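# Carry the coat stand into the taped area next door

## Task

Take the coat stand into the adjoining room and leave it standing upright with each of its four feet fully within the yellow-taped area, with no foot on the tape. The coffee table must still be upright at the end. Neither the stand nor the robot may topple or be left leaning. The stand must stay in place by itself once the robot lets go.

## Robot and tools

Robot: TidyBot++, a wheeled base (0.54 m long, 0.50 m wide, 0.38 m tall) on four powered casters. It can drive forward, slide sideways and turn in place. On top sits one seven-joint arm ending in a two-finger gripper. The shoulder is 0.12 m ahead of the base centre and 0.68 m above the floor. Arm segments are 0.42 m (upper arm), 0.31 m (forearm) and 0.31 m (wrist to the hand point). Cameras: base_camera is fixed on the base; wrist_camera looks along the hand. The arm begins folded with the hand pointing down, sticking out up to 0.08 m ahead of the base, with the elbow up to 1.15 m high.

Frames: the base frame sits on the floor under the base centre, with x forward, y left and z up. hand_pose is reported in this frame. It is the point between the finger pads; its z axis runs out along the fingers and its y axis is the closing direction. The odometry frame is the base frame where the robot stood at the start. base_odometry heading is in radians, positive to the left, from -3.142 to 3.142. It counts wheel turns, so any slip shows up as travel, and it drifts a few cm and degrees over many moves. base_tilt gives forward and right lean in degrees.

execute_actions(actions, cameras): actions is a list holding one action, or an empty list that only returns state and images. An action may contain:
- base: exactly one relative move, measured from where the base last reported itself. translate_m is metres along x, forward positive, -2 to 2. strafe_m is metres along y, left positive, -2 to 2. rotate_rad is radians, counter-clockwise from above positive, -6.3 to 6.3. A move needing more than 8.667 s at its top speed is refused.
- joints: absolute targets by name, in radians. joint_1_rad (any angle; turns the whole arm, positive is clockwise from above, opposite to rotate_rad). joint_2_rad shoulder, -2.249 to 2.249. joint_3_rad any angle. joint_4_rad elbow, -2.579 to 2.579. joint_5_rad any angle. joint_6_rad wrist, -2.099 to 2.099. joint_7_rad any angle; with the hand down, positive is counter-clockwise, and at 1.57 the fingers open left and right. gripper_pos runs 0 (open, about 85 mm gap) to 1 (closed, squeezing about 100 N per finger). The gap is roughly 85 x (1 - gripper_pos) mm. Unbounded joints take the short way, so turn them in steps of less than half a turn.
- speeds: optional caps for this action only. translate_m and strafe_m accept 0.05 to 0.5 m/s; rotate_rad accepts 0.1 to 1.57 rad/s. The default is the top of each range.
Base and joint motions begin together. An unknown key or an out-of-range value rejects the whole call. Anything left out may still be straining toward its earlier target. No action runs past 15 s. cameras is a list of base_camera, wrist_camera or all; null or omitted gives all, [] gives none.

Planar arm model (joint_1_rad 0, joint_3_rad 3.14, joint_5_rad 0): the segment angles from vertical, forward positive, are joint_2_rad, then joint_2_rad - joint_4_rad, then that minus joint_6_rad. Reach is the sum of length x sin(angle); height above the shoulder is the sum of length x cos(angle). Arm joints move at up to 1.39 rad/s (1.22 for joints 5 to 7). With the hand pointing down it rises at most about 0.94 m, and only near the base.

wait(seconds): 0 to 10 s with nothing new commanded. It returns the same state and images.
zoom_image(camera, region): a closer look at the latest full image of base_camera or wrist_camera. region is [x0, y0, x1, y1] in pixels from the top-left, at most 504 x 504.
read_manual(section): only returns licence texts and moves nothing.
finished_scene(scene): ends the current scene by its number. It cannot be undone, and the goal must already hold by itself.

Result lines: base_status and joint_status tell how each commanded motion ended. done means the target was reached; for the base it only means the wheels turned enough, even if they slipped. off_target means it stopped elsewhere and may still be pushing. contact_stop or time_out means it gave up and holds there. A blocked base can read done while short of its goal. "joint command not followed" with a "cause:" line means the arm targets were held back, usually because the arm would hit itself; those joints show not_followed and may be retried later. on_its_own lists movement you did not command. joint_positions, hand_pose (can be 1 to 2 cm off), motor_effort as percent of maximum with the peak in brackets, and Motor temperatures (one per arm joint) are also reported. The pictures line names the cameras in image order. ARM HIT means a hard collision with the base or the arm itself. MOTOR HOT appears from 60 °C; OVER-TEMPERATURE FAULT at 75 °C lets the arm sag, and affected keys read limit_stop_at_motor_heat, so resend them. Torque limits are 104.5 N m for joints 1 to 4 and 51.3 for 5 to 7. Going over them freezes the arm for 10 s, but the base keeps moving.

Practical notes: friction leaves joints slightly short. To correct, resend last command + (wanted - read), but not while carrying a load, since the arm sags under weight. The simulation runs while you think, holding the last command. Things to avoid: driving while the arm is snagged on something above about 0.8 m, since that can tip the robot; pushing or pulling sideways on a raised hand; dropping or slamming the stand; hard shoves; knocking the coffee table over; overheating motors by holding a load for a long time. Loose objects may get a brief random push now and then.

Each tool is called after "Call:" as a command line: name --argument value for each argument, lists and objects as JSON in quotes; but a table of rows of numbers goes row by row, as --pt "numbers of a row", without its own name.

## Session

Call:
execute_actions --actions '[{"joints":{"joint_2_rad":0.5,"joint_4_rad":-1.5,"joint_6_rad":0.43}}]'

Scene clock: 2.40 s.
Motor temperatures (°C, as the motors report them): [36 39 32 36 41 36 41]
TORQUE WARNING: joint_4_rad reached its warning level (56.7 N m).
base_odometry: x=+0.000 y=+0.000 heading=-0.001 (m, m, rad; odometry frame)
base_tilt: forward=-1.4 right=+0.7 (deg)
base_status: not commanded
joint_positions: joint_1_rad=+0.032 joint_2_rad=+0.303 joint_3_rad=+3.123 joint_4_rad=-1.846 joint_5_rad=+0.046 joint_6_rad=+0.164 joint_7_rad=+1.619 gripper_pos=+0.000
joint_status: joint_2_rad off_target (ended at +0.303, target +0.500); joint_4_rad off_target (ended at -1.846, target -1.500); joint_6_rad off_target (ended at +0.164, target +0.430)
motor_effort: joint_1_rad=-3(4) joint_2_rad=+2(31) joint_3_rad=+1(3) joint_4_rad=+81(81) joint_5_rad=-6(7) joint_6_rad=+41(45) joint_7_rad=-6(8) (%)
hand_pose: x=+0.7925 y=-0.0061 z=+0.7865 quat_wxyz=(+0.024, +0.837, +0.034, +0.546) (m; base frame)
pictures: base_camera, wrist_camera
Images, in order (width x height): base_camera 644x364, wrist_camera 644x476.

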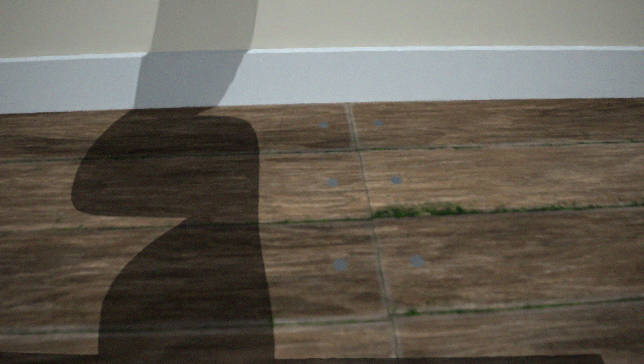

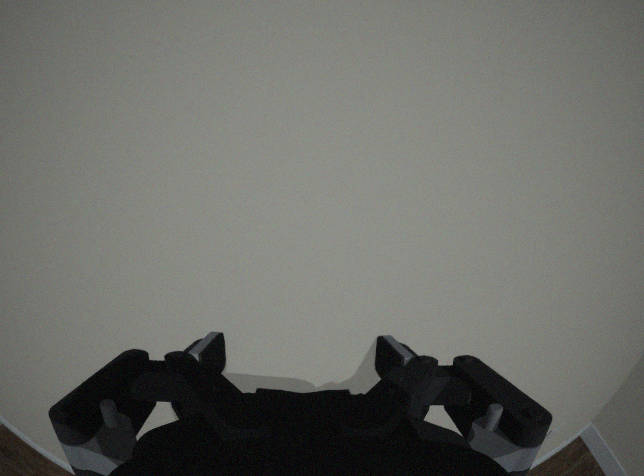

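Hit a wall. Back off and turn around.

Call:
execute_actions --actions '[{"base":{"translate_m":-0.4}}]' --cameras '[]'

Call:
execute_actions --actions '[{"base":{"rotate_rad":1.6}}]' --cameras '["wrist_camera"]'

Scene clock: 5.93 s.
Motor temperatures (°C, as the motors report them): [36 39 32 36 41 36 41]
base_odometry: x=-0.400 y=+0.001 heading=-0.001 (m, m, rad; odometry frame)
base_tilt: forward=+0.0 right=+0.7 (deg)
base_status: done
joint_positions: joint_1_rad=+0.028 joint_2_rad=+0.496 joint_3_rad=+3.113 joint_4_rad=-1.490 joint_5_rad=+0.047 joint_6_rad=+0.400 joint_7_rad=+1.619 gripper_pos=+0.000
joint_status: not commanded
on_its_own: joint_2_rad moved +0.193 to your old target +0.500; joint_4_rad moved +0.356 to your old target -1.500; joint_6_rad moved +0.236 to your old target +0.430
motor_effort: joint_1_rad=-1(4) joint_2_rad=-42(53) joint_3_rad=-1(6) joint_4_rad=+22(80) joint_5_rad=+0(7) joint_6_rad=+8(40) joint_7_rad=+0(5) (%)
hand_pose: x=+0.9177 y=+0.0013 z=+0.9204 quat_wxyz=(+0.022, +0.712, +0.033, +0.701) (m; base frame)
pictures: none
No camera images: the call's "cameras" was empty. Leave "cameras" out to get every camera's image.

Scene clock: 8.57 s.
Motor temperatures (°C, as the motors report them): [36 39 32 36 41 36 41]
base_odometry: x=-0.400 y=+0.001 heading=+1.599 (m, m, rad; odometry frame)
base_tilt: forward=+0.0 right=+0.7 (deg)
base_status: done
joint_positions: joint_1_rad=+0.024 joint_2_rad=+0.496 joint_3_rad=+3.116 joint_4_rad=-1.490 joint_5_rad=+0.047 joint_6_rad=+0.400 joint_7_rad=+1.619 gripper_pos=+0.000
joint_status: not commanded
motor_effort: joint_1_rad=-1(6) joint_2_rad=-43(46) joint_3_rad=-2(5) joint_4_rad=+22(22) joint_5_rad=+0(0) joint_6_rad=+7(8) joint_7_rad=+1(0) (%)
hand_pose: x=+0.9178 y=+0.0033 z=+0.9201 quat_wxyz=(+0.021, +0.712, +0.034, +0.701) (m; base frame)
pictures: wrist_camera
Images, in order (width x height): wrist_camera 644x476.

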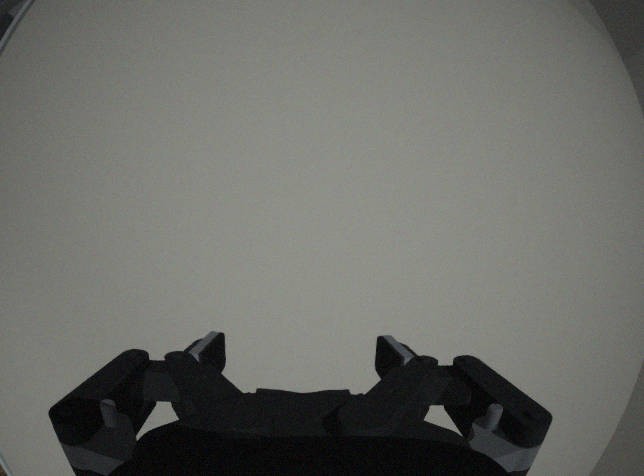

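Another wall; a corner.

Call:
execute_actions --actions '[{"base":{"rotate_rad":1.6}}]' --cameras '["wrist_camera"]'

Scene clock: 12.03 s.
Motor temperatures (°C, as the motors report them): [36 39 32 36 41 36 41]
base_odometry: x=-0.400 y=+0.001 heading=-3.084 (m, m, rad; odometry frame)
base_tilt: forward=+0.0 right=+0.7 (deg)
base_status: done
joint_positions: joint_1_rad=+0.024 joint_2_rad=+0.496 joint_3_rad=+3.117 joint_4_rad=-1.490 joint_5_rad=+0.047 joint_6_rad=+0.400 joint_7_rad=+1.619 gripper_pos=+0.000
joint_status: not commanded
motor_effort: joint_1_rad=-1(6) joint_2_rad=-43(46) joint_3_rad=-2(5) joint_4_rad=+21(21) joint_5_rad=+0(1) joint_6_rad=+9(8) joint_7_rad=+0(0) (%)
hand_pose: x=+0.9179 y=+0.0023 z=+0.9199 quat_wxyz=(+0.022, +0.712, +0.034, +0.701) (m; base frame)
pictures: wrist_camera
Images, in order (width x height): wrist_camera 644x476.

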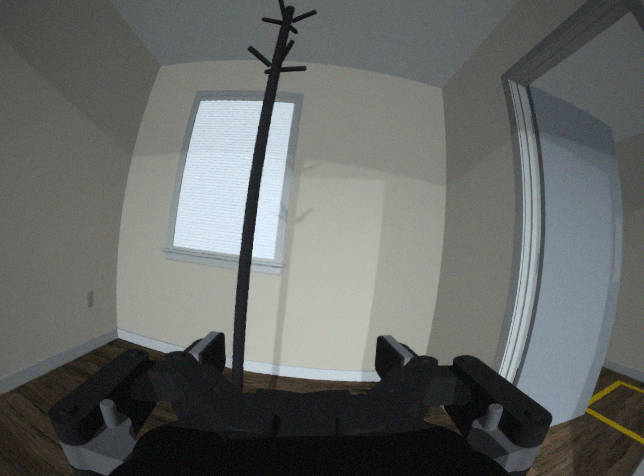

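Same layout as before.

Call:
execute_actions --actions '[{"base":{"rotate_rad":0.1}}]' --cameras '[]'

Call:
execute_actions --actions '[{"base":{"translate_m":0.3}}]' --cameras '["wrist_camera"]'

Scene clock: 16.20 s.
Motor temperatures (°C, as the motors report them): [36 39 32 36 41 36 41]
base_odometry: x=-0.400 y=+0.001 heading=-2.985 (m, m, rad; odometry frame)
base_tilt: forward=+0.0 right=+0.6 (deg)
base_status: done
joint_positions: joint_1_rad=+0.025 joint_2_rad=+0.496 joint_3_rad=+3.117 joint_4_rad=-1.490 joint_5_rad=+0.047 joint_6_rad=+0.400 joint_7_rad=+1.619 gripper_pos=+0.000
joint_status: not commanded
motor_effort: joint_1_rad=-1(4) joint_2_rad=-43(43) joint_3_rad=-1(4) joint_4_rad=+21(22) joint_5_rad=-1(1) joint_6_rad=+8(8) joint_7_rad=+0(0) (%)
hand_pose: x=+0.9179 y=+0.0013 z=+0.9199 quat_wxyz=(+0.023, +0.712, +0.033, +0.701) (m; base frame)
pictures: none
No camera images: the call's "cameras" was empty. Leave "cameras" out to get every camera's image.

Scene clock: 18.13 s.
Motor temperatures (°C, as the motors report them): [36 39 32 36 41 36 41]
base_odometry: x=-0.697 y=-0.047 heading=-2.984 (m, m, rad; odometry frame)
base_tilt: forward=+0.0 right=+0.6 (deg)
base_status: done
joint_positions: joint_1_rad=+0.025 joint_2_rad=+0.498 joint_3_rad=+3.117 joint_4_rad=-1.490 joint_5_rad=+0.047 joint_6_rad=+0.400 joint_7_rad=+1.619 gripper_pos=+0.000
joint_status: not commanded
motor_effort: joint_1_rad=-1(2) joint_2_rad=-43(47) joint_3_rad=-1(2) joint_4_rad=+21(23) joint_5_rad=+0(1) joint_6_rad=+7(9) joint_7_rad=+0(0) (%)
hand_pose: x=+0.9182 y=+0.0013 z=+0.9187 quat_wxyz=(+0.023, +0.713, +0.033, +0.701) (m; base frame)
pictures: wrist_camera
Images, in order (width x height): wrist_camera 644x476.

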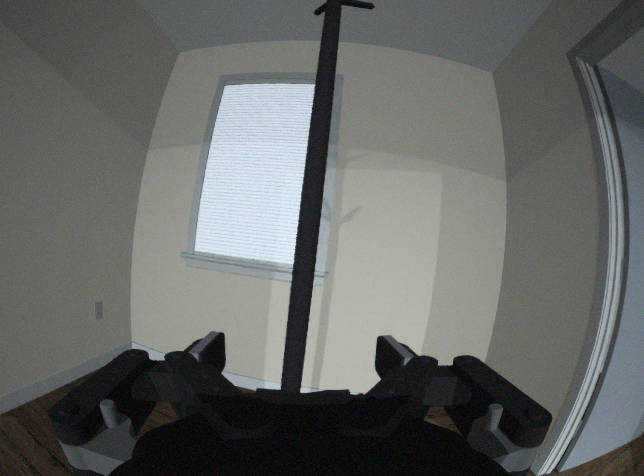

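Call:
execute_actions --actions '[{"base":{"translate_m":0.2},"speeds":{"translate_m":0.2}}]' --cameras '[]'

Call:
execute_actions --actions '[{"joints":{"gripper_pos":1}}]' --cameras '[]'

Scene clock: 22.27 s.
Motor temperatures (°C, as the motors report them): [36 39 32 36 41 36 41]
base_odometry: x=-0.894 y=-0.078 heading=-2.983 (m, m, rad; odometry frame)
base_tilt: forward=+0.0 right=+0.7 (deg)
base_status: done
joint_positions: joint_1_rad=+0.025 joint_2_rad=+0.498 joint_3_rad=+3.117 joint_4_rad=-1.490 joint_5_rad=+0.047 joint_6_rad=+0.400 joint_7_rad=+1.619 gripper_pos=+0.000
joint_status: not commanded
motor_effort: joint_1_rad=-1(3) joint_2_rad=-43(46) joint_3_rad=-1(3) joint_4_rad=+22(22) joint_5_rad=+0(0) joint_6_rad=+9(9) joint_7_rad=+0(0) (%)
hand_pose: x=+0.9182 y=+0.0013 z=+0.9187 quat_wxyz=(+0.023, +0.713, +0.033, +0.701) (m; base frame)
pictures: none
No camera images: the call's "cameras" was empty. Leave "cameras" out to get every camera's image.

Scene clock: 23.37 s.
Motor temperatures (°C, as the motors report them): [36 39 32 36 41 36 41]
base_odometry: x=-0.894 y=-0.078 heading=-2.983 (m, m, rad; odometry frame)
base_tilt: forward=+0.1 right=+0.7 (deg)
base_status: not commanded
joint_positions: joint_1_rad=+0.025 joint_2_rad=+0.498 joint_3_rad=+3.117 joint_4_rad=-1.490 joint_5_rad=+0.047 joint_6_rad=+0.400 joint_7_rad=+1.619 gripper_pos=+0.999
joint_status: all done
motor_effort: joint_1_rad=-1(1) joint_2_rad=-43(43) joint_3_rad=-1(1) joint_4_rad=+22(22) joint_5_rad=-1(1) joint_6_rad=+8(8) joint_7_rad=+0(0) (%)
hand_pose: x=+0.9182 y=+0.0013 z=+0.9187 quat_wxyz=(+0.023, +0.713, +0.033, +0.701) (m; base frame)
pictures: none
No camera images: the call's "cameras" was empty. Leave "cameras" out to get every camera's image.

Missed: too short.

Call:
execute_actions --actions '[{"joints":{"gripper_pos":0}}]' --cameras '["wrist_camera"]'

Scene clock: 25.47 s.
Motor temperatures (°C, as the motors report them): [36 39 32 36 41 36 41]
base_odometry: x=-0.894 y=-0.078 heading=-2.983 (m, m, rad; odometry frame)
base_tilt: forward=+0.0 right=+0.7 (deg)
base_status: not commanded
joint_positions: joint_1_rad=+0.025 joint_2_rad=+0.498 joint_3_rad=+3.117 joint_4_rad=-1.490 joint_5_rad=+0.047 joint_6_rad=+0.400 joint_7_rad=+1.619 gripper_pos=+0.000
joint_status: all done
motor_effort: joint_1_rad=-1(1) joint_2_rad=-43(43) joint_3_rad=-2(1) joint_4_rad=+21(22) joint_5_rad=+0(0) joint_6_rad=+8(8) joint_7_rad=+0(0) (%)
hand_pose: x=+0.9182 y=+0.0013 z=+0.9187 quat_wxyz=(+0.023, +0.713, +0.033, +0.701) (m; base frame)
pictures: wrist_camera
Images, in order (width x height): wrist_camera 644x476.

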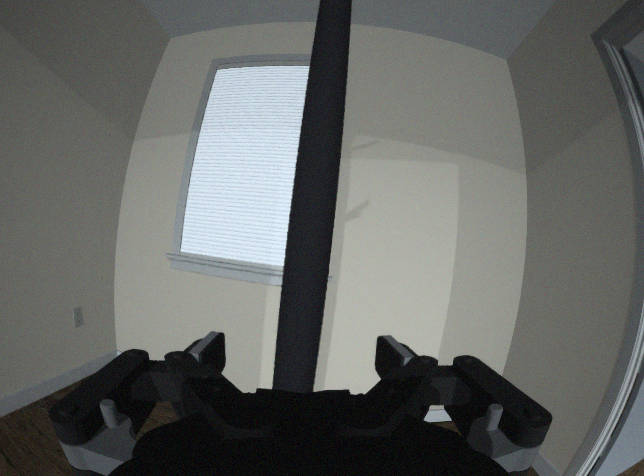

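Call:
execute_actions --actions '[{"base":{"translate_m":0.07},"speeds":{"translate_m":0.1}}]' --cameras '[]'

Call:
execute_actions --actions '[{"joints":{"gripper_pos":1}}]' --cameras '[]'

Scene clock: 28.43 s.
Motor temperatures (°C, as the motors report them): [36 39 32 36 41 36 41]
base_odometry: x=-0.964 y=-0.089 heading=-2.983 (m, m, rad; odometry frame)
base_tilt: forward=+0.0 right=+0.7 (deg)
base_status: done
joint_positions: joint_1_rad=+0.025 joint_2_rad=+0.498 joint_3_rad=+3.117 joint_4_rad=-1.490 joint_5_rad=+0.047 joint_6_rad=+0.400 joint_7_rad=+1.619 gripper_pos=+0.000
joint_status: not commanded
motor_effort: joint_1_rad=-1(3) joint_2_rad=-43(46) joint_3_rad=-1(3) joint_4_rad=+21(22) joint_5_rad=+0(0) joint_6_rad=+8(8) joint_7_rad=+0(1) (%)
hand_pose: x=+0.9182 y=+0.0013 z=+0.9187 quat_wxyz=(+0.023, +0.713, +0.033, +0.701) (m; base frame)
pictures: none
No camera images: the call's "cameras" was empty. Leave "cameras" out to get every camera's image.

Scene clock: 29.53 s.
Motor temperatures (°C, as the motors report them): [36 39 32 36 41 36 41]
base_odometry: x=-0.963 y=-0.089 heading=-2.983 (m, m, rad; odometry frame)
base_tilt: forward=+0.0 right=+0.6 (deg)
base_status: not commanded
joint_positions: joint_1_rad=+0.023 joint_2_rad=+0.498 joint_3_rad=+3.117 joint_4_rad=-1.491 joint_5_rad=+0.047 joint_6_rad=+0.400 joint_7_rad=+1.619 gripper_pos=+0.664
joint_status: gripper_pos off_target (ended at +0.664, target +1.000)
motor_effort: joint_1_rad=-2(5) joint_2_rad=-41(43) joint_3_rad=-1(4) joint_4_rad=+21(24) joint_5_rad=+3(4) joint_6_rad=+8(9) joint_7_rad=+4(4) (%)
hand_pose: x=+0.9182 y=+0.0029 z=+0.9185 quat_wxyz=(+0.022, +0.713, +0.034, +0.700) (m; base frame)
pictures: none
No camera images: the call's "cameras" was empty. Leave "cameras" out to get every camera's image.

Call:
execute_actions --actions '[{"joints":{"joint_2_rad":0.1,"joint_6_rad":0.36,"joint_4_rad":-1.45}}]' --cameras '[]'

Call:
execute_actions --actions '[{"base":{"rotate_rad":-1.1},"speeds":{"rotate_rad":0.5}}]' --cameras '[]'

Call:
execute_actions --actions '[{"base":{"strafe_m":0.45},"speeds":{"strafe_m":0.25}}]'

Scene clock: 33.70 s.
Motor temperatures (°C, as the motors report them): [36 39 32 36 41 36 41]
base_odometry: x=-0.963 y=-0.089 heading=-2.983 (m, m, rad; odometry frame)
base_tilt: forward=+0.0 right=+0.6 (deg)
base_status: not commanded
joint_positions: joint_1_rad=+0.028 joint_2_rad=+0.322 joint_3_rad=+3.117 joint_4_rad=-1.606 joint_5_rad=+0.045 joint_6_rad=+0.242 joint_7_rad=+1.619 gripper_pos=+0.668
joint_status: joint_2_rad off_target (ended at +0.322, target +0.100); joint_4_rad off_target (ended at -1.606, target -1.450); joint_6_rad off_target (ended at +0.242, target +0.360)
motor_effort: joint_1_rad=+0(1) joint_2_rad=-75(77) joint_3_rad=-1(3) joint_4_rad=+53(56) joint_5_rad=+1(4) joint_6_rad=+30(31) joint_7_rad=+2(6) (%)
hand_pose: x=+0.8557 y=-0.0004 z=+0.9351 quat_wxyz=(+0.025, +0.746, +0.034, +0.665) (m; base frame)
pictures: none
No camera images: the call's "cameras" was empty. Leave "cameras" out to get every camera's image.

Scene clock: 37.07 s.
Motor temperatures (°C, as the motors report them): [36 40 32 37 41 36 41]
base_odometry: x=-0.964 y=-0.089 heading=+2.201 (m, m, rad; odometry frame)
base_tilt: forward=+0.1 right=+0.7 (deg)
base_status: done
joint_positions: joint_1_rad=+0.033 joint_2_rad=+0.318 joint_3_rad=+3.135 joint_4_rad=-1.606 joint_5_rad=+0.045 joint_6_rad=+0.242 joint_7_rad=+1.619 gripper_pos=+0.668
joint_status: not commanded
motor_effort: joint_1_rad=+0(10) joint_2_rad=-76(78) joint_3_rad=-1(8) joint_4_rad=+54(55) joint_5_rad=+1(3) joint_6_rad=+29(31) joint_7_rad=+2(4) (%)
hand_pose: x=+0.8546 y=-0.0155 z=+0.9376 quat_wxyz=(+0.035, +0.745, +0.027, +0.665) (m; base frame)
pictures: none
No camera images: the call's "cameras" was empty. Leave "cameras" out to get every camera's image.

Scene clock: 39.93 s.
Motor temperatures (°C, as the motors report them): [36 40 32 37 41 36 41]
base_odometry: x=-1.328 y=-0.354 heading=+2.200 (m, m, rad; odometry frame)
base_tilt: forward=+0.1 right=+0.6 (deg)
base_status: done
joint_positions: joint_1_rad=+0.027 joint_2_rad=+0.316 joint_3_rad=+3.129 joint_4_rad=-1.607 joint_5_rad=+0.045 joint_6_rad=+0.240 joint_7_rad=+1.619 gripper_pos=+0.668
joint_status: not commanded
motor_effort: joint_1_rad=-1(6) joint_2_rad=-76(79) joint_3_rad=-2(5) joint_4_rad=+54(56) joint_5_rad=+1(2) joint_6_rad=+30(32) joint_7_rad=+1(3) (%)
hand_pose: x=+0.8539 y=-0.0075 z=+0.9386 quat_wxyz=(+0.030, +0.745, +0.031, +0.666) (m; base frame)
pictures: base_camera, wrist_camera
Images, in order (width x height): base_camera 644x364, wrist_camera 644x476.

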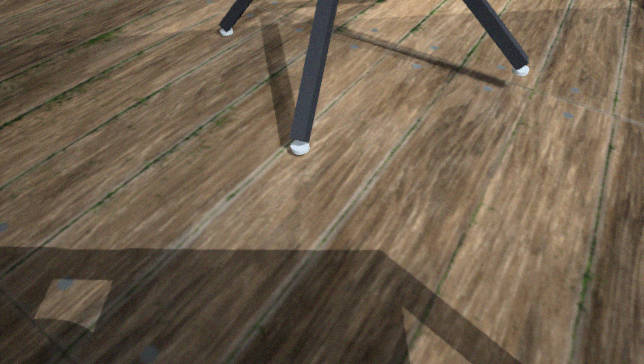

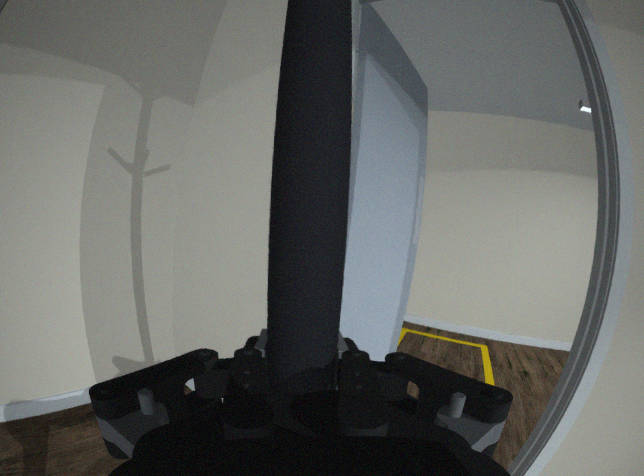

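Call:
execute_actions --actions '[{"base":{"strafe_m":-0.4},"speeds":{"strafe_m":0.25}}]' --cameras '[]'

Call:
execute_actions --actions '[{"base":{"rotate_rad":-0.15},"speeds":{"rotate_rad":0.4}}]'

Scene clock: 45.50 s.
Motor temperatures (°C, as the motors report them): [36 41 32 37 41 36 41]
base_odometry: x=-1.004 y=-0.119 heading=+2.199 (m, m, rad; odometry frame)
base_tilt: forward=+0.1 right=+0.7 (deg)
base_status: done
joint_positions: joint_1_rad=+0.033 joint_2_rad=+0.316 joint_3_rad=+3.127 joint_4_rad=-1.607 joint_5_rad=+0.045 joint_6_rad=+0.240 joint_7_rad=+1.619 gripper_pos=+0.668
joint_status: not commanded
motor_effort: joint_1_rad=-2(6) joint_2_rad=-76(77) joint_3_rad=-2(6) joint_4_rad=+54(55) joint_5_rad=+0(1) joint_6_rad=+30(30) joint_7_rad=+1(2) (%)
hand_pose: x=+0.8539 y=-0.0104 z=+0.9385 quat_wxyz=(+0.031, +0.745, +0.029, +0.666) (m; base frame)
pictures: none
No camera images: the call's "cameras" was empty. Leave "cameras" out to get every camera's image.

Scene clock: 47.10 s.
Motor temperatures (°C, as the motors report them): [36 41 32 37 41 36 41]
base_odometry: x=-1.004 y=-0.119 heading=+2.049 (m, m, rad; odometry frame)
base_tilt: forward=+0.1 right=+0.7 (deg)
base_status: done
joint_positions: joint_1_rad=+0.029 joint_2_rad=+0.316 joint_3_rad=+3.134 joint_4_rad=-1.607 joint_5_rad=+0.045 joint_6_rad=+0.240 joint_7_rad=+1.619 gripper_pos=+0.668
joint_status: not commanded
motor_effort: joint_1_rad=-1(9) joint_2_rad=-77(77) joint_3_rad=-1(7) joint_4_rad=+55(56) joint_5_rad=+1(3) joint_6_rad=+31(32) joint_7_rad=+1(4) (%)
hand_pose: x=+0.8539 y=-0.0124 z=+0.9384 quat_wxyz=(+0.033, +0.745, +0.029, +0.665) (m; base frame)
pictures: base_camera, wrist_camera
Images, in order (width x height): base_camera 644x364, wrist_camera 644x476.

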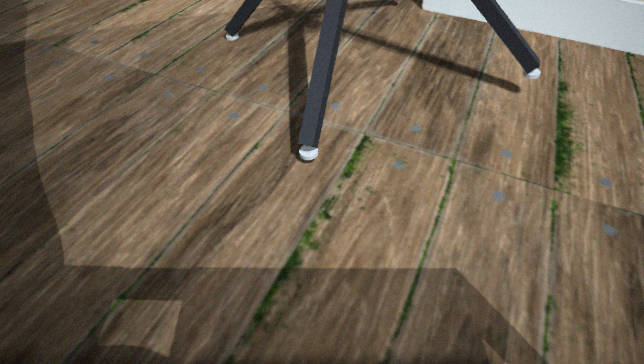

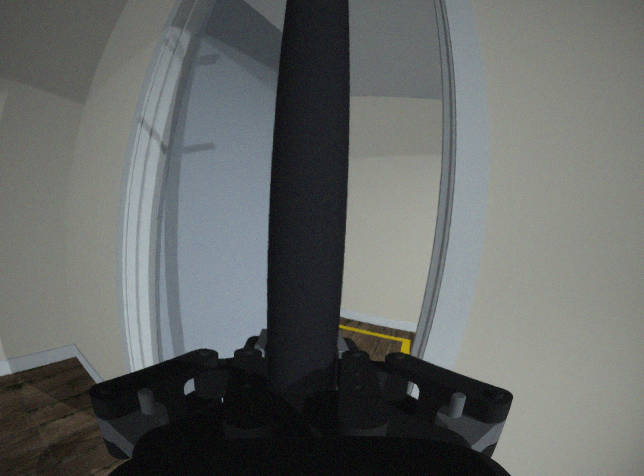

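Right foot near the jamb; shift left a bit, then advance.

Call:
execute_actions --actions '[{"base":{"strafe_m":0.15},"speeds":{"strafe_m":0.25}}]' --cameras '[]'

Call:
execute_actions --actions '[{"base":{"translate_m":0.6},"speeds":{"translate_m":0.3}}]'

Scene clock: 50.90 s.
Motor temperatures (°C, as the motors report them): [36 41 32 37 41 36 41]
base_odometry: x=-1.137 y=-0.188 heading=+2.048 (m, m, rad; odometry frame)
base_tilt: forward=+0.1 right=+0.6 (deg)
base_status: done
joint_positions: joint_1_rad=+0.029 joint_2_rad=+0.315 joint_3_rad=+3.118 joint_4_rad=-1.608 joint_5_rad=+0.045 joint_6_rad=+0.240 joint_7_rad=+1.619 gripper_pos=+0.668
joint_status: not commanded
motor_effort: joint_1_rad=+0(6) joint_2_rad=-76(78) joint_3_rad=+0(5) joint_4_rad=+55(55) joint_5_rad=+1(2) joint_6_rad=+30(30) joint_7_rad=+2(4) (%)
hand_pose: x=+0.8535 y=-0.0024 z=+0.9390 quat_wxyz=(+0.026, +0.745, +0.033, +0.666) (m; base frame)
pictures: none
No camera images: the call's "cameras" was empty. Leave "cameras" out to get every camera's image.

Scene clock: 53.87 s.
Motor temperatures (°C, as the motors report them): [36 41 32 37 41 36 41]
base_odometry: x=-1.413 y=+0.345 heading=+2.049 (m, m, rad; odometry frame)
base_tilt: forward=+0.1 right=+0.6 (deg)
base_status: done
joint_positions: joint_1_rad=+0.030 joint_2_rad=+0.312 joint_3_rad=+3.118 joint_4_rad=-1.609 joint_5_rad=+0.045 joint_6_rad=+0.237 joint_7_rad=+1.619 gripper_pos=+0.668
joint_status: not commanded
motor_effort: joint_1_rad=-1(4) joint_2_rad=-75(82) joint_3_rad=-1(4) joint_4_rad=+54(56) joint_5_rad=+0(0) joint_6_rad=+29(31) joint_7_rad=+2(2) (%)
hand_pose: x=+0.8524 y=-0.0027 z=+0.9391 quat_wxyz=(+0.026, +0.745, +0.032, +0.665) (m; base frame)
pictures: base_camera, wrist_camera
Images, in order (width x height): base_camera 644x364, wrist_camera 644x476.

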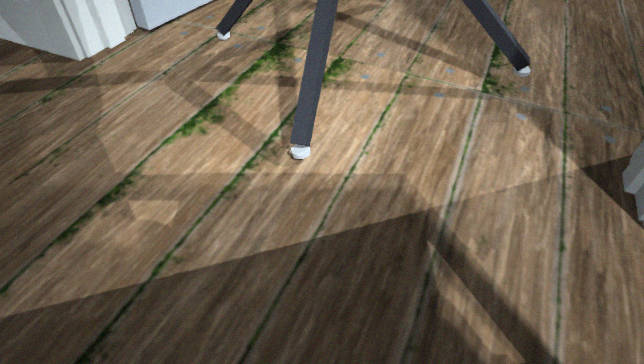

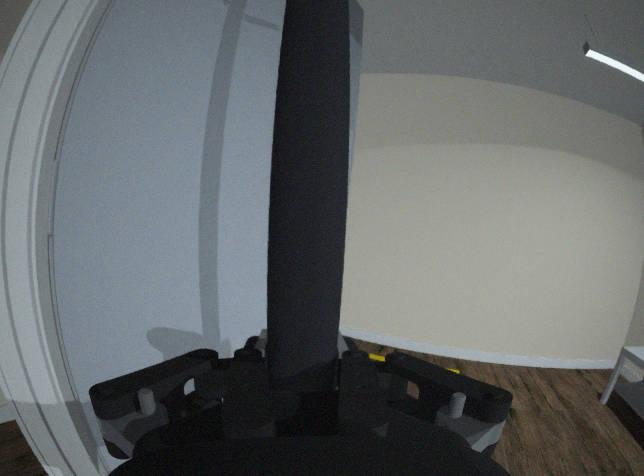

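Call:
execute_actions --actions '[{"base":{"rotate_rad":-0.4},"speeds":{"rotate_rad":0.4}}]' --cameras '[]'

Call:
execute_actions --actions '[{"base":{"translate_m":0.7},"speeds":{"translate_m":0.3}}]'

Scene clock: 57.20 s.
Motor temperatures (°C, as the motors report them): [36 42 32 37 41 36 41]
base_odometry: x=-1.413 y=+0.345 heading=+1.649 (m, m, rad; odometry frame)
base_tilt: forward=+0.1 right=+0.7 (deg)
base_status: done
joint_positions: joint_1_rad=+0.031 joint_2_rad=+0.311 joint_3_rad=+3.131 joint_4_rad=-1.610 joint_5_rad=+0.045 joint_6_rad=+0.237 joint_7_rad=+1.619 gripper_pos=+0.668
joint_status: not commanded
motor_effort: joint_1_rad=-2(9) joint_2_rad=-75(78) joint_3_rad=-2(8) joint_4_rad=+54(55) joint_5_rad=+0(1) joint_6_rad=+30(31) joint_7_rad=+0(3) (%)
hand_pose: x=+0.8521 y=-0.0116 z=+0.9391 quat_wxyz=(+0.032, +0.746, +0.029, +0.665) (m; base frame)
pictures: none
No camera images: the call's "cameras" was empty. Leave "cameras" out to get every camera's image.

Scene clock: 63.13 s.
Motor temperatures (°C, as the motors report them): [36 42 32 37 41 36 41]
TORQUE WARNING: joint_2_rad reached its warning level (56.7 N m).
base_odometry: x=-1.439 y=+0.680 heading=+1.635 (m, m, rad; odometry frame)
base_tilt: forward=+0.0 right=+0.6 (deg)
base_status: translate_m time_out (by the wheels' count: +0.336 of +0.700)
joint_positions: joint_1_rad=+0.034 joint_2_rad=+0.301 joint_3_rad=+3.123 joint_4_rad=-1.610 joint_5_rad=+0.045 joint_6_rad=+0.237 joint_7_rad=+1.619 gripper_pos=+0.670
joint_status: not commanded
motor_effort: joint_1_rad=+0(18) joint_2_rad=-74(92) joint_3_rad=-1(13) joint_4_rad=+54(64) joint_5_rad=+0(1) joint_6_rad=+29(33) joint_7_rad=+1(2) (%)
hand_pose: x=+0.8495 y=-0.0081 z=+0.9471 quat_wxyz=(+0.030, +0.742, +0.030, +0.669) (m; base frame)
pictures: base_camera, wrist_camera
Images, in order (width x height): base_camera 644x364, wrist_camera 644x476.

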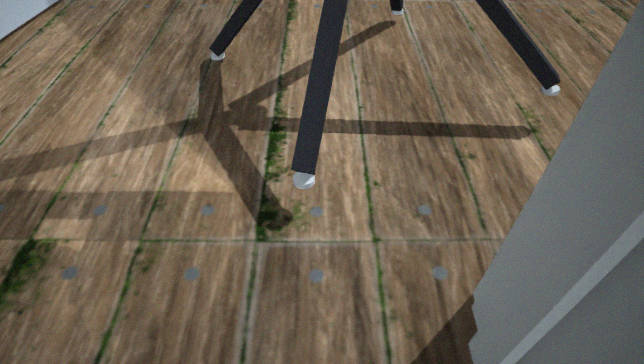

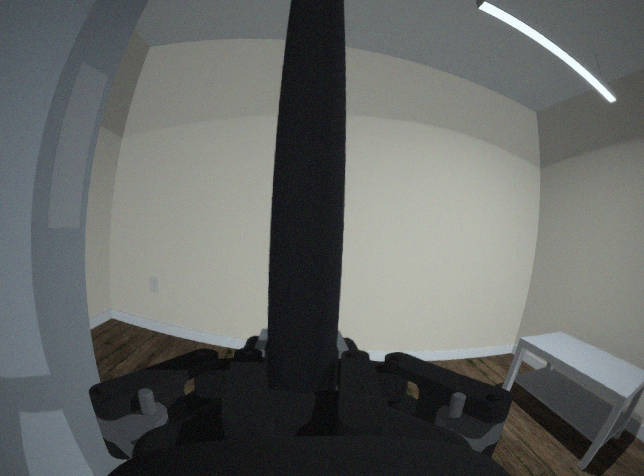

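Base hit the right jamb. Strafe left and continue.

Call:
execute_actions --actions '[{"base":{"strafe_m":0.15},"speeds":{"strafe_m":0.2}}]' --cameras '[]'

Call:
execute_actions --actions '[{"base":{"translate_m":0.35},"speeds":{"translate_m":0.25}}]' --cameras '["base_camera"]'

Scene clock: 66.70 s.
Motor temperatures (°C, as the motors report them): [36 42 32 37 41 36 41]
base_odometry: x=-1.589 y=+0.671 heading=+1.635 (m, m, rad; odometry frame)
base_tilt: forward=+0.1 right=+0.6 (deg)
base_status: done
joint_positions: joint_1_rad=+0.028 joint_2_rad=+0.301 joint_3_rad=+3.123 joint_4_rad=-1.610 joint_5_rad=+0.045 joint_6_rad=+0.237 joint_7_rad=+1.619 gripper_pos=+0.670
joint_status: not commanded
motor_effort: joint_1_rad=-1(6) joint_2_rad=-75(78) joint_3_rad=-1(5) joint_4_rad=+54(57) joint_5_rad=+1(1) joint_6_rad=+29(32) joint_7_rad=+1(2) (%)
hand_pose: x=+0.8495 y=-0.0044 z=+0.9468 quat_wxyz=(+0.028, +0.742, +0.032, +0.669) (m; base frame)
pictures: none
No camera images: the call's "cameras" was empty. Leave "cameras" out to get every camera's image.

Scene clock: 69.00 s.
Motor temperatures (°C, as the motors report them): [36 42 32 38 41 36 41]
base_odometry: x=-1.611 y=+1.020 heading=+1.636 (m, m, rad; odometry frame)
base_tilt: forward=+0.1 right=+0.7 (deg)
base_status: done
joint_positions: joint_1_rad=+0.028 joint_2_rad=+0.301 joint_3_rad=+3.123 joint_4_rad=-1.611 joint_5_rad=+0.045 joint_6_rad=+0.236 joint_7_rad=+1.619 gripper_pos=+0.670
joint_status: not commanded
motor_effort: joint_1_rad=+0(1) joint_2_rad=-72(81) joint_3_rad=-1(2) joint_4_rad=+52(56) joint_5_rad=+0(1) joint_6_rad=+28(32) joint_7_rad=+1(1) (%)
hand_pose: x=+0.8494 y=-0.0044 z=+0.9462 quat_wxyz=(+0.028, +0.742, +0.032, +0.669) (m; base frame)
pictures: base_camera
Images, in order (width x height): base_camera 644x364.

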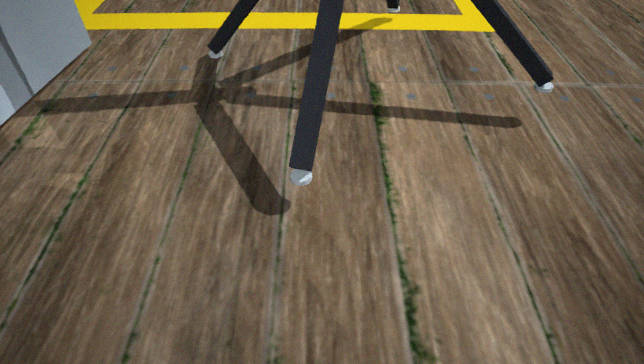

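Call:
execute_actions --actions '[{"base":{"translate_m":0.45},"speeds":{"translate_m":0.25}}]' --cameras '["base_camera"]'

Scene clock: 72.93 s.
Motor temperatures (°C, as the motors report them): [36 43 32 38 41 36 41]
base_odometry: x=-1.641 y=+1.469 heading=+1.636 (m, m, rad; odometry frame)
base_tilt: forward=+0.1 right=+0.7 (deg)
base_status: done
joint_positions: joint_1_rad=+0.028 joint_2_rad=+0.301 joint_3_rad=+3.123 joint_4_rad=-1.611 joint_5_rad=+0.045 joint_6_rad=+0.236 joint_7_rad=+1.619 gripper_pos=+0.670
joint_status: not commanded
motor_effort: joint_1_rad=-1(3) joint_2_rad=-72(80) joint_3_rad=-1(3) joint_4_rad=+52(56) joint_5_rad=+1(1) joint_6_rad=+28(32) joint_7_rad=+1(1) (%)
hand_pose: x=+0.8494 y=-0.0045 z=+0.9460 quat_wxyz=(+0.028, +0.743, +0.032, +0.668) (m; base frame)
pictures: base_camera
Images, in order (width x height): base_camera 644x364.

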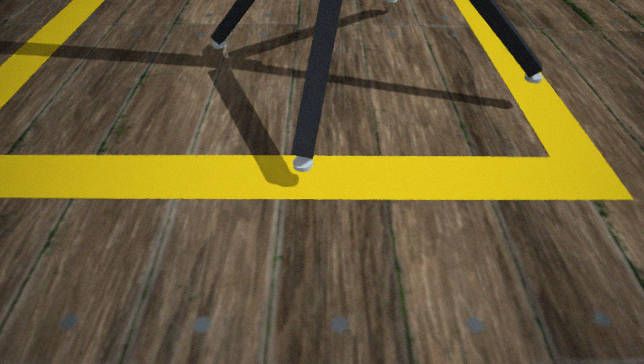

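Call:
execute_actions --actions '[{"base":{"strafe_m":0.12},"speeds":{"strafe_m":0.2}}]' --cameras '[]'

Call:
execute_actions --actions '[{"base":{"translate_m":0.15},"speeds":{"translate_m":0.2}}]' --cameras '["base_camera"]'

Scene clock: 76.20 s.
Motor temperatures (°C, as the motors report them): [36 43 32 38 41 36 41]
base_odometry: x=-1.761 y=+1.462 heading=+1.636 (m, m, rad; odometry frame)
base_tilt: forward=+0.1 right=+0.7 (deg)
base_status: done
joint_positions: joint_1_rad=+0.028 joint_2_rad=+0.301 joint_3_rad=+3.120 joint_4_rad=-1.611 joint_5_rad=+0.045 joint_6_rad=+0.236 joint_7_rad=+1.619 gripper_pos=+0.670
joint_status: not commanded
motor_effort: joint_1_rad=+0(5) joint_2_rad=-75(76) joint_3_rad=-1(5) joint_4_rad=+55(55) joint_5_rad=+0(1) joint_6_rad=+30(31) joint_7_rad=+2(2) (%)
hand_pose: x=+0.8494 y=-0.0022 z=+0.9460 quat_wxyz=(+0.027, +0.742, +0.033, +0.669) (m; base frame)
pictures: none
No camera images: the call's "cameras" was empty. Leave "cameras" out to get every camera's image.

Scene clock: 77.70 s.
Motor temperatures (°C, as the motors report them): [36 43 32 38 41 36 41]
base_odometry: x=-1.771 y=+1.611 heading=+1.636 (m, m, rad; odometry frame)
base_tilt: forward=+0.1 right=+0.6 (deg)
base_status: done
joint_positions: joint_1_rad=+0.028 joint_2_rad=+0.301 joint_3_rad=+3.120 joint_4_rad=-1.612 joint_5_rad=+0.045 joint_6_rad=+0.236 joint_7_rad=+1.619 gripper_pos=+0.670
joint_status: not commanded
motor_effort: joint_1_rad=-1(3) joint_2_rad=-76(79) joint_3_rad=-2(3) joint_4_rad=+54(56) joint_5_rad=+0(2) joint_6_rad=+30(31) joint_7_rad=+1(2) (%)
hand_pose: x=+0.8493 y=-0.0022 z=+0.9450 quat_wxyz=(+0.027, +0.743, +0.033, +0.668) (m; base frame)
pictures: base_camera
Images, in order (width x height): base_camera 644x364.

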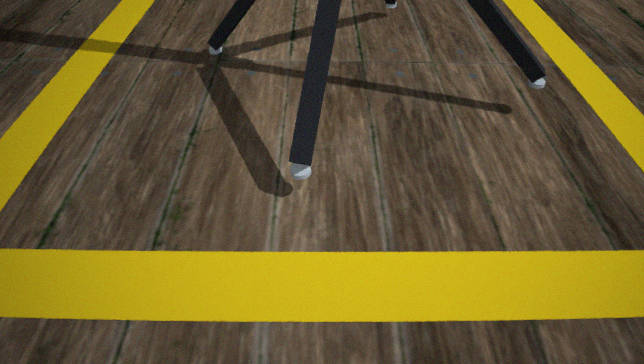

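Call:
execute_actions --actions '[{"base":{"strafe_m":0.04},"speeds":{"strafe_m":0.1},"joints":{"joint_2_rad":0.45,"joint_6_rad":0.4,"joint_4_rad":-1.5}}]' --cameras '[]'

Call:
execute_actions --actions '[{"joints":{"gripper_pos":0}}]' --cameras '[]'

Call:
execute_actions --actions '[{"base":{"translate_m":-0.25}}]' --cameras '["base_camera"]'

Scene clock: 82.13 s.
Motor temperatures (°C, as the motors report them): [36 43 32 38 41 36 41]
base_odometry: x=-1.811 y=+1.609 heading=+1.636 (m, m, rad; odometry frame)
base_tilt: forward=+0.0 right=+0.7 (deg)
base_status: done
joint_positions: joint_1_rad=+0.061 joint_2_rad=+0.425 joint_3_rad=+3.126 joint_4_rad=-1.523 joint_5_rad=+0.045 joint_6_rad=+0.355 joint_7_rad=+1.619 gripper_pos=+0.670
joint_status: all done
motor_effort: joint_1_rad=-7(9) joint_2_rad=-41(76) joint_3_rad=-5(8) joint_4_rad=+23(55) joint_5_rad=+3(4) joint_6_rad=+10(30) joint_7_rad=+3(4) (%)
hand_pose: x=+0.8952 y=-0.0318 z=+0.9419 quat_wxyz=(+0.040, +0.715, +0.019, +0.698) (m; base frame)
pictures: none
No camera images: the call's "cameras" was empty. Leave "cameras" out to get every camera's image.

Scene clock: 83.37 s.
Motor temperatures (°C, as the motors report them): [36 43 32 38 41 36 41]
base_odometry: x=-1.811 y=+1.609 heading=+1.636 (m, m, rad; odometry frame)
base_tilt: forward=+0.0 right=+0.7 (deg)
base_status: not commanded
joint_positions: joint_1_rad=+0.077 joint_2_rad=+0.443 joint_3_rad=+3.142 joint_4_rad=-1.523 joint_5_rad=+0.045 joint_6_rad=+0.358 joint_7_rad=+1.619 gripper_pos=+0.000
joint_status: all done
motor_effort: joint_1_rad=-11(12) joint_2_rad=-42(44) joint_3_rad=-9(10) joint_4_rad=+23(25) joint_5_rad=+2(4) joint_6_rad=+9(11) joint_7_rad=+1(4) (%)
hand_pose: x=+0.8988 y=-0.0538 z=+0.9285 quat_wxyz=(+0.052, +0.721, +0.010, +0.691) (m; base frame)
pictures: none
No camera images: the call's "cameras" was empty. Leave "cameras" out to get every camera's image.

Scene clock: 85.17 s.
Motor temperatures (°C, as the motors report them): [36 43 32 38 41 36 41]
base_odometry: x=-1.795 y=+1.359 heading=+1.636 (m, m, rad; odometry frame)
base_tilt: forward=+0.0 right=+0.7 (deg)
base_status: done
joint_positions: joint_1_rad=+0.034 joint_2_rad=+0.446 joint_3_rad=+3.137 joint_4_rad=-1.519 joint_5_rad=+0.045 joint_6_rad=+0.365 joint_7_rad=+1.619 gripper_pos=+0.000
joint_status: not commanded
motor_effort: joint_1_rad=-1(11) joint_2_rad=-41(46) joint_3_rad=-1(9) joint_4_rad=+22(23) joint_5_rad=+0(2) joint_6_rad=+9(10) joint_7_rad=+0(1) (%)
hand_pose: x=+0.9018 y=-0.0174 z=+0.9316 quat_wxyz=(+0.035, +0.717, +0.026, +0.696) (m; base frame)
pictures: base_camera
Images, in order (width x height): base_camera 644x364.

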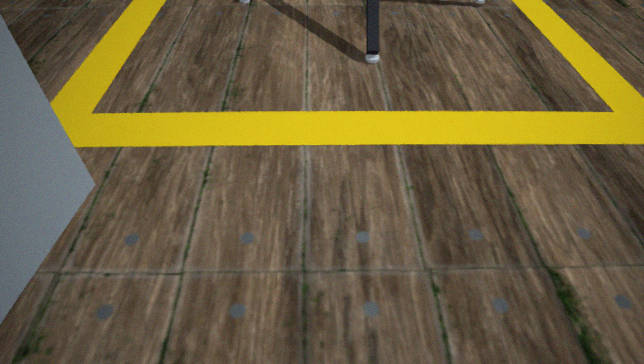

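Call:
execute_actions --actions '[{"joints":{"joint_2_rad":0.2,"joint_4_rad":-1.6,"joint_6_rad":-0.9}}]' --cameras '["wrist_camera"]'

Scene clock: 88.27 s.
Motor temperatures (°C, as the motors report them): [36 43 32 38 41 36 41]
base_odometry: x=-1.795 y=+1.359 heading=+1.636 (m, m, rad; odometry frame)
base_tilt: forward=+0.1 right=+0.7 (deg)
base_status: not commanded
joint_positions: joint_1_rad=+0.034 joint_2_rad=+0.216 joint_3_rad=+3.137 joint_4_rad=-1.581 joint_5_rad=+0.045 joint_6_rad=-0.881 joint_7_rad=+1.619 gripper_pos=+0.000
joint_status: all done
motor_effort: joint_1_rad=-1(1) joint_2_rad=-30(42) joint_3_rad=-1(1) joint_4_rad=+19(23) joint_5_rad=+0(0) joint_6_rad=+3(8) joint_7_rad=+0(0) (%)
hand_pose: x=+0.6540 y=-0.0252 z=+0.7439 quat_wxyz=(+0.028, +0.973, +0.019, +0.228) (m; base frame)
pictures: wrist_camera
Images, in order (width x height): wrist_camera 644x476.

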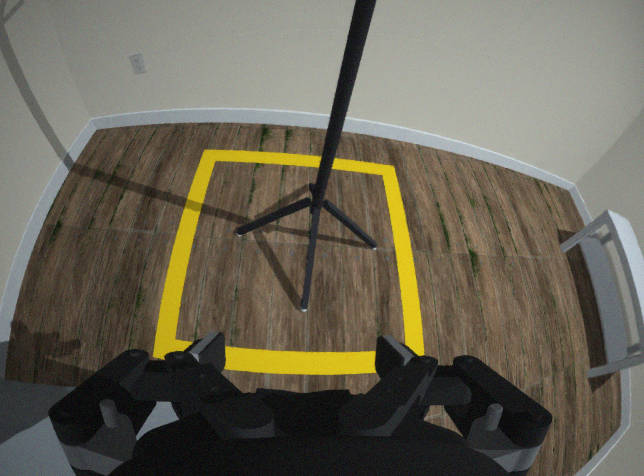

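Call:
execute_actions --actions '[{"joints":{"joint_2_rad":-0.37,"joint_4_rad":-2.5,"joint_6_rad":-0.88},"base":{"rotate_rad":-1.0}}]'

Scene clock: 92.47 s.
Motor temperatures (°C, as the motors report them): [36 43 32 38 41 36 41]
base_odometry: x=-1.795 y=+1.360 heading=+0.637 (m, m, rad; odometry frame)
base_tilt: forward=+0.0 right=+0.7 (deg)
base_status: done
joint_positions: joint_1_rad=+0.037 joint_2_rad=-0.349 joint_3_rad=+3.137 joint_4_rad=-2.480 joint_5_rad=+0.045 joint_6_rad=-0.881 joint_7_rad=+1.619 gripper_pos=+0.000
joint_status: all done
motor_effort: joint_1_rad=-1(7) joint_2_rad=-3(31) joint_3_rad=+0(6) joint_4_rad=+15(19) joint_5_rad=+1(2) joint_6_rad=+1(5) joint_7_rad=+0(0) (%)
hand_pose: x=+0.2811 y=-0.0150 z=+0.6016 quat_wxyz=(+0.022, +0.998, +0.021, +0.064) (m; base frame)
pictures: base_camera, wrist_camera
Images, in order (width x height): base_camera 644x364, wrist_camera 644x476.

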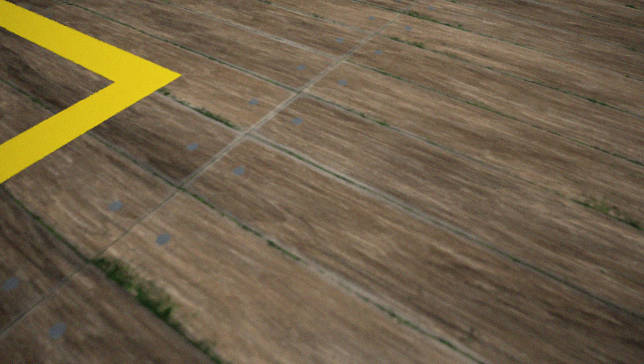

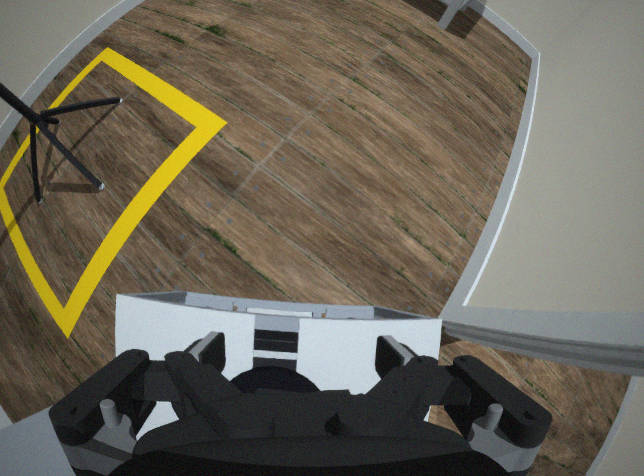

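Call:
execute_actions --actions '[{"base":{"translate_m":0.9},"joints":{"joint_2_rad":0.3,"joint_4_rad":-1.7,"joint_6_rad":0.0}}]'

Scene clock: 96.77 s.
Motor temperatures (°C, as the motors report them): [36 43 32 38 41 36 41]
base_odometry: x=-1.070 y=+1.894 heading=+0.636 (m, m, rad; odometry frame)
base_tilt: forward=+0.0 right=+0.7 (deg)
base_status: done
joint_positions: joint_1_rad=+0.037 joint_2_rad=+0.285 joint_3_rad=+3.137 joint_4_rad=-1.720 joint_5_rad=+0.045 joint_6_rad=-0.033 joint_7_rad=+1.619 gripper_pos=+0.000
joint_status: all done
motor_effort: joint_1_rad=-1(1) joint_2_rad=-34(36) joint_3_rad=-1(0) joint_4_rad=+21(21) joint_5_rad=-1(1) joint_6_rad=+7(8) joint_7_rad=+0(0) (%)
hand_pose: x=+0.8000 y=-0.0216 z=+0.8133 quat_wxyz=(+0.033, +0.851, +0.025, +0.523) (m; base frame)
pictures: base_camera, wrist_camera
Images, in order (width x height): base_camera 644x364, wrist_camera 644x476.

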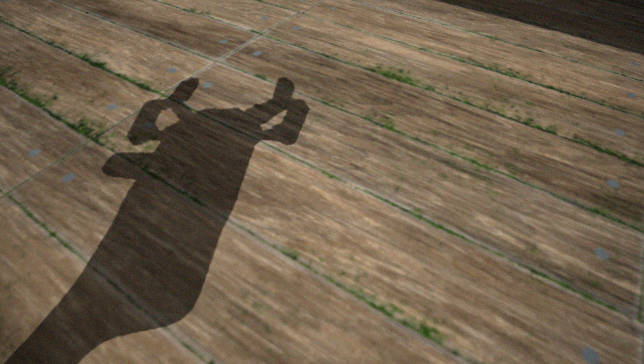

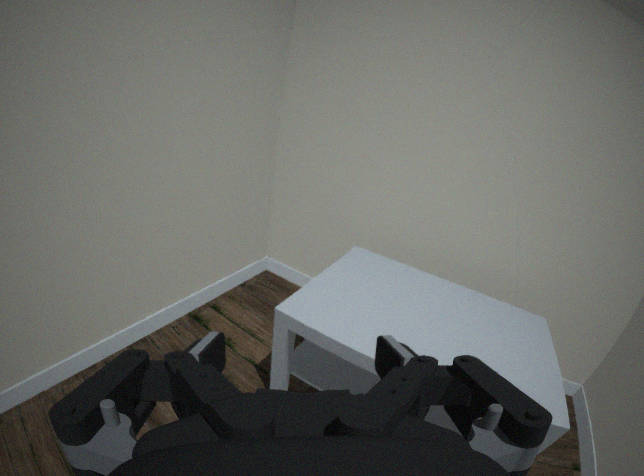

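The table is upright; it was fisheye distortion.

Call:
finished_scene --scene 2

The scene is finished: the task was done.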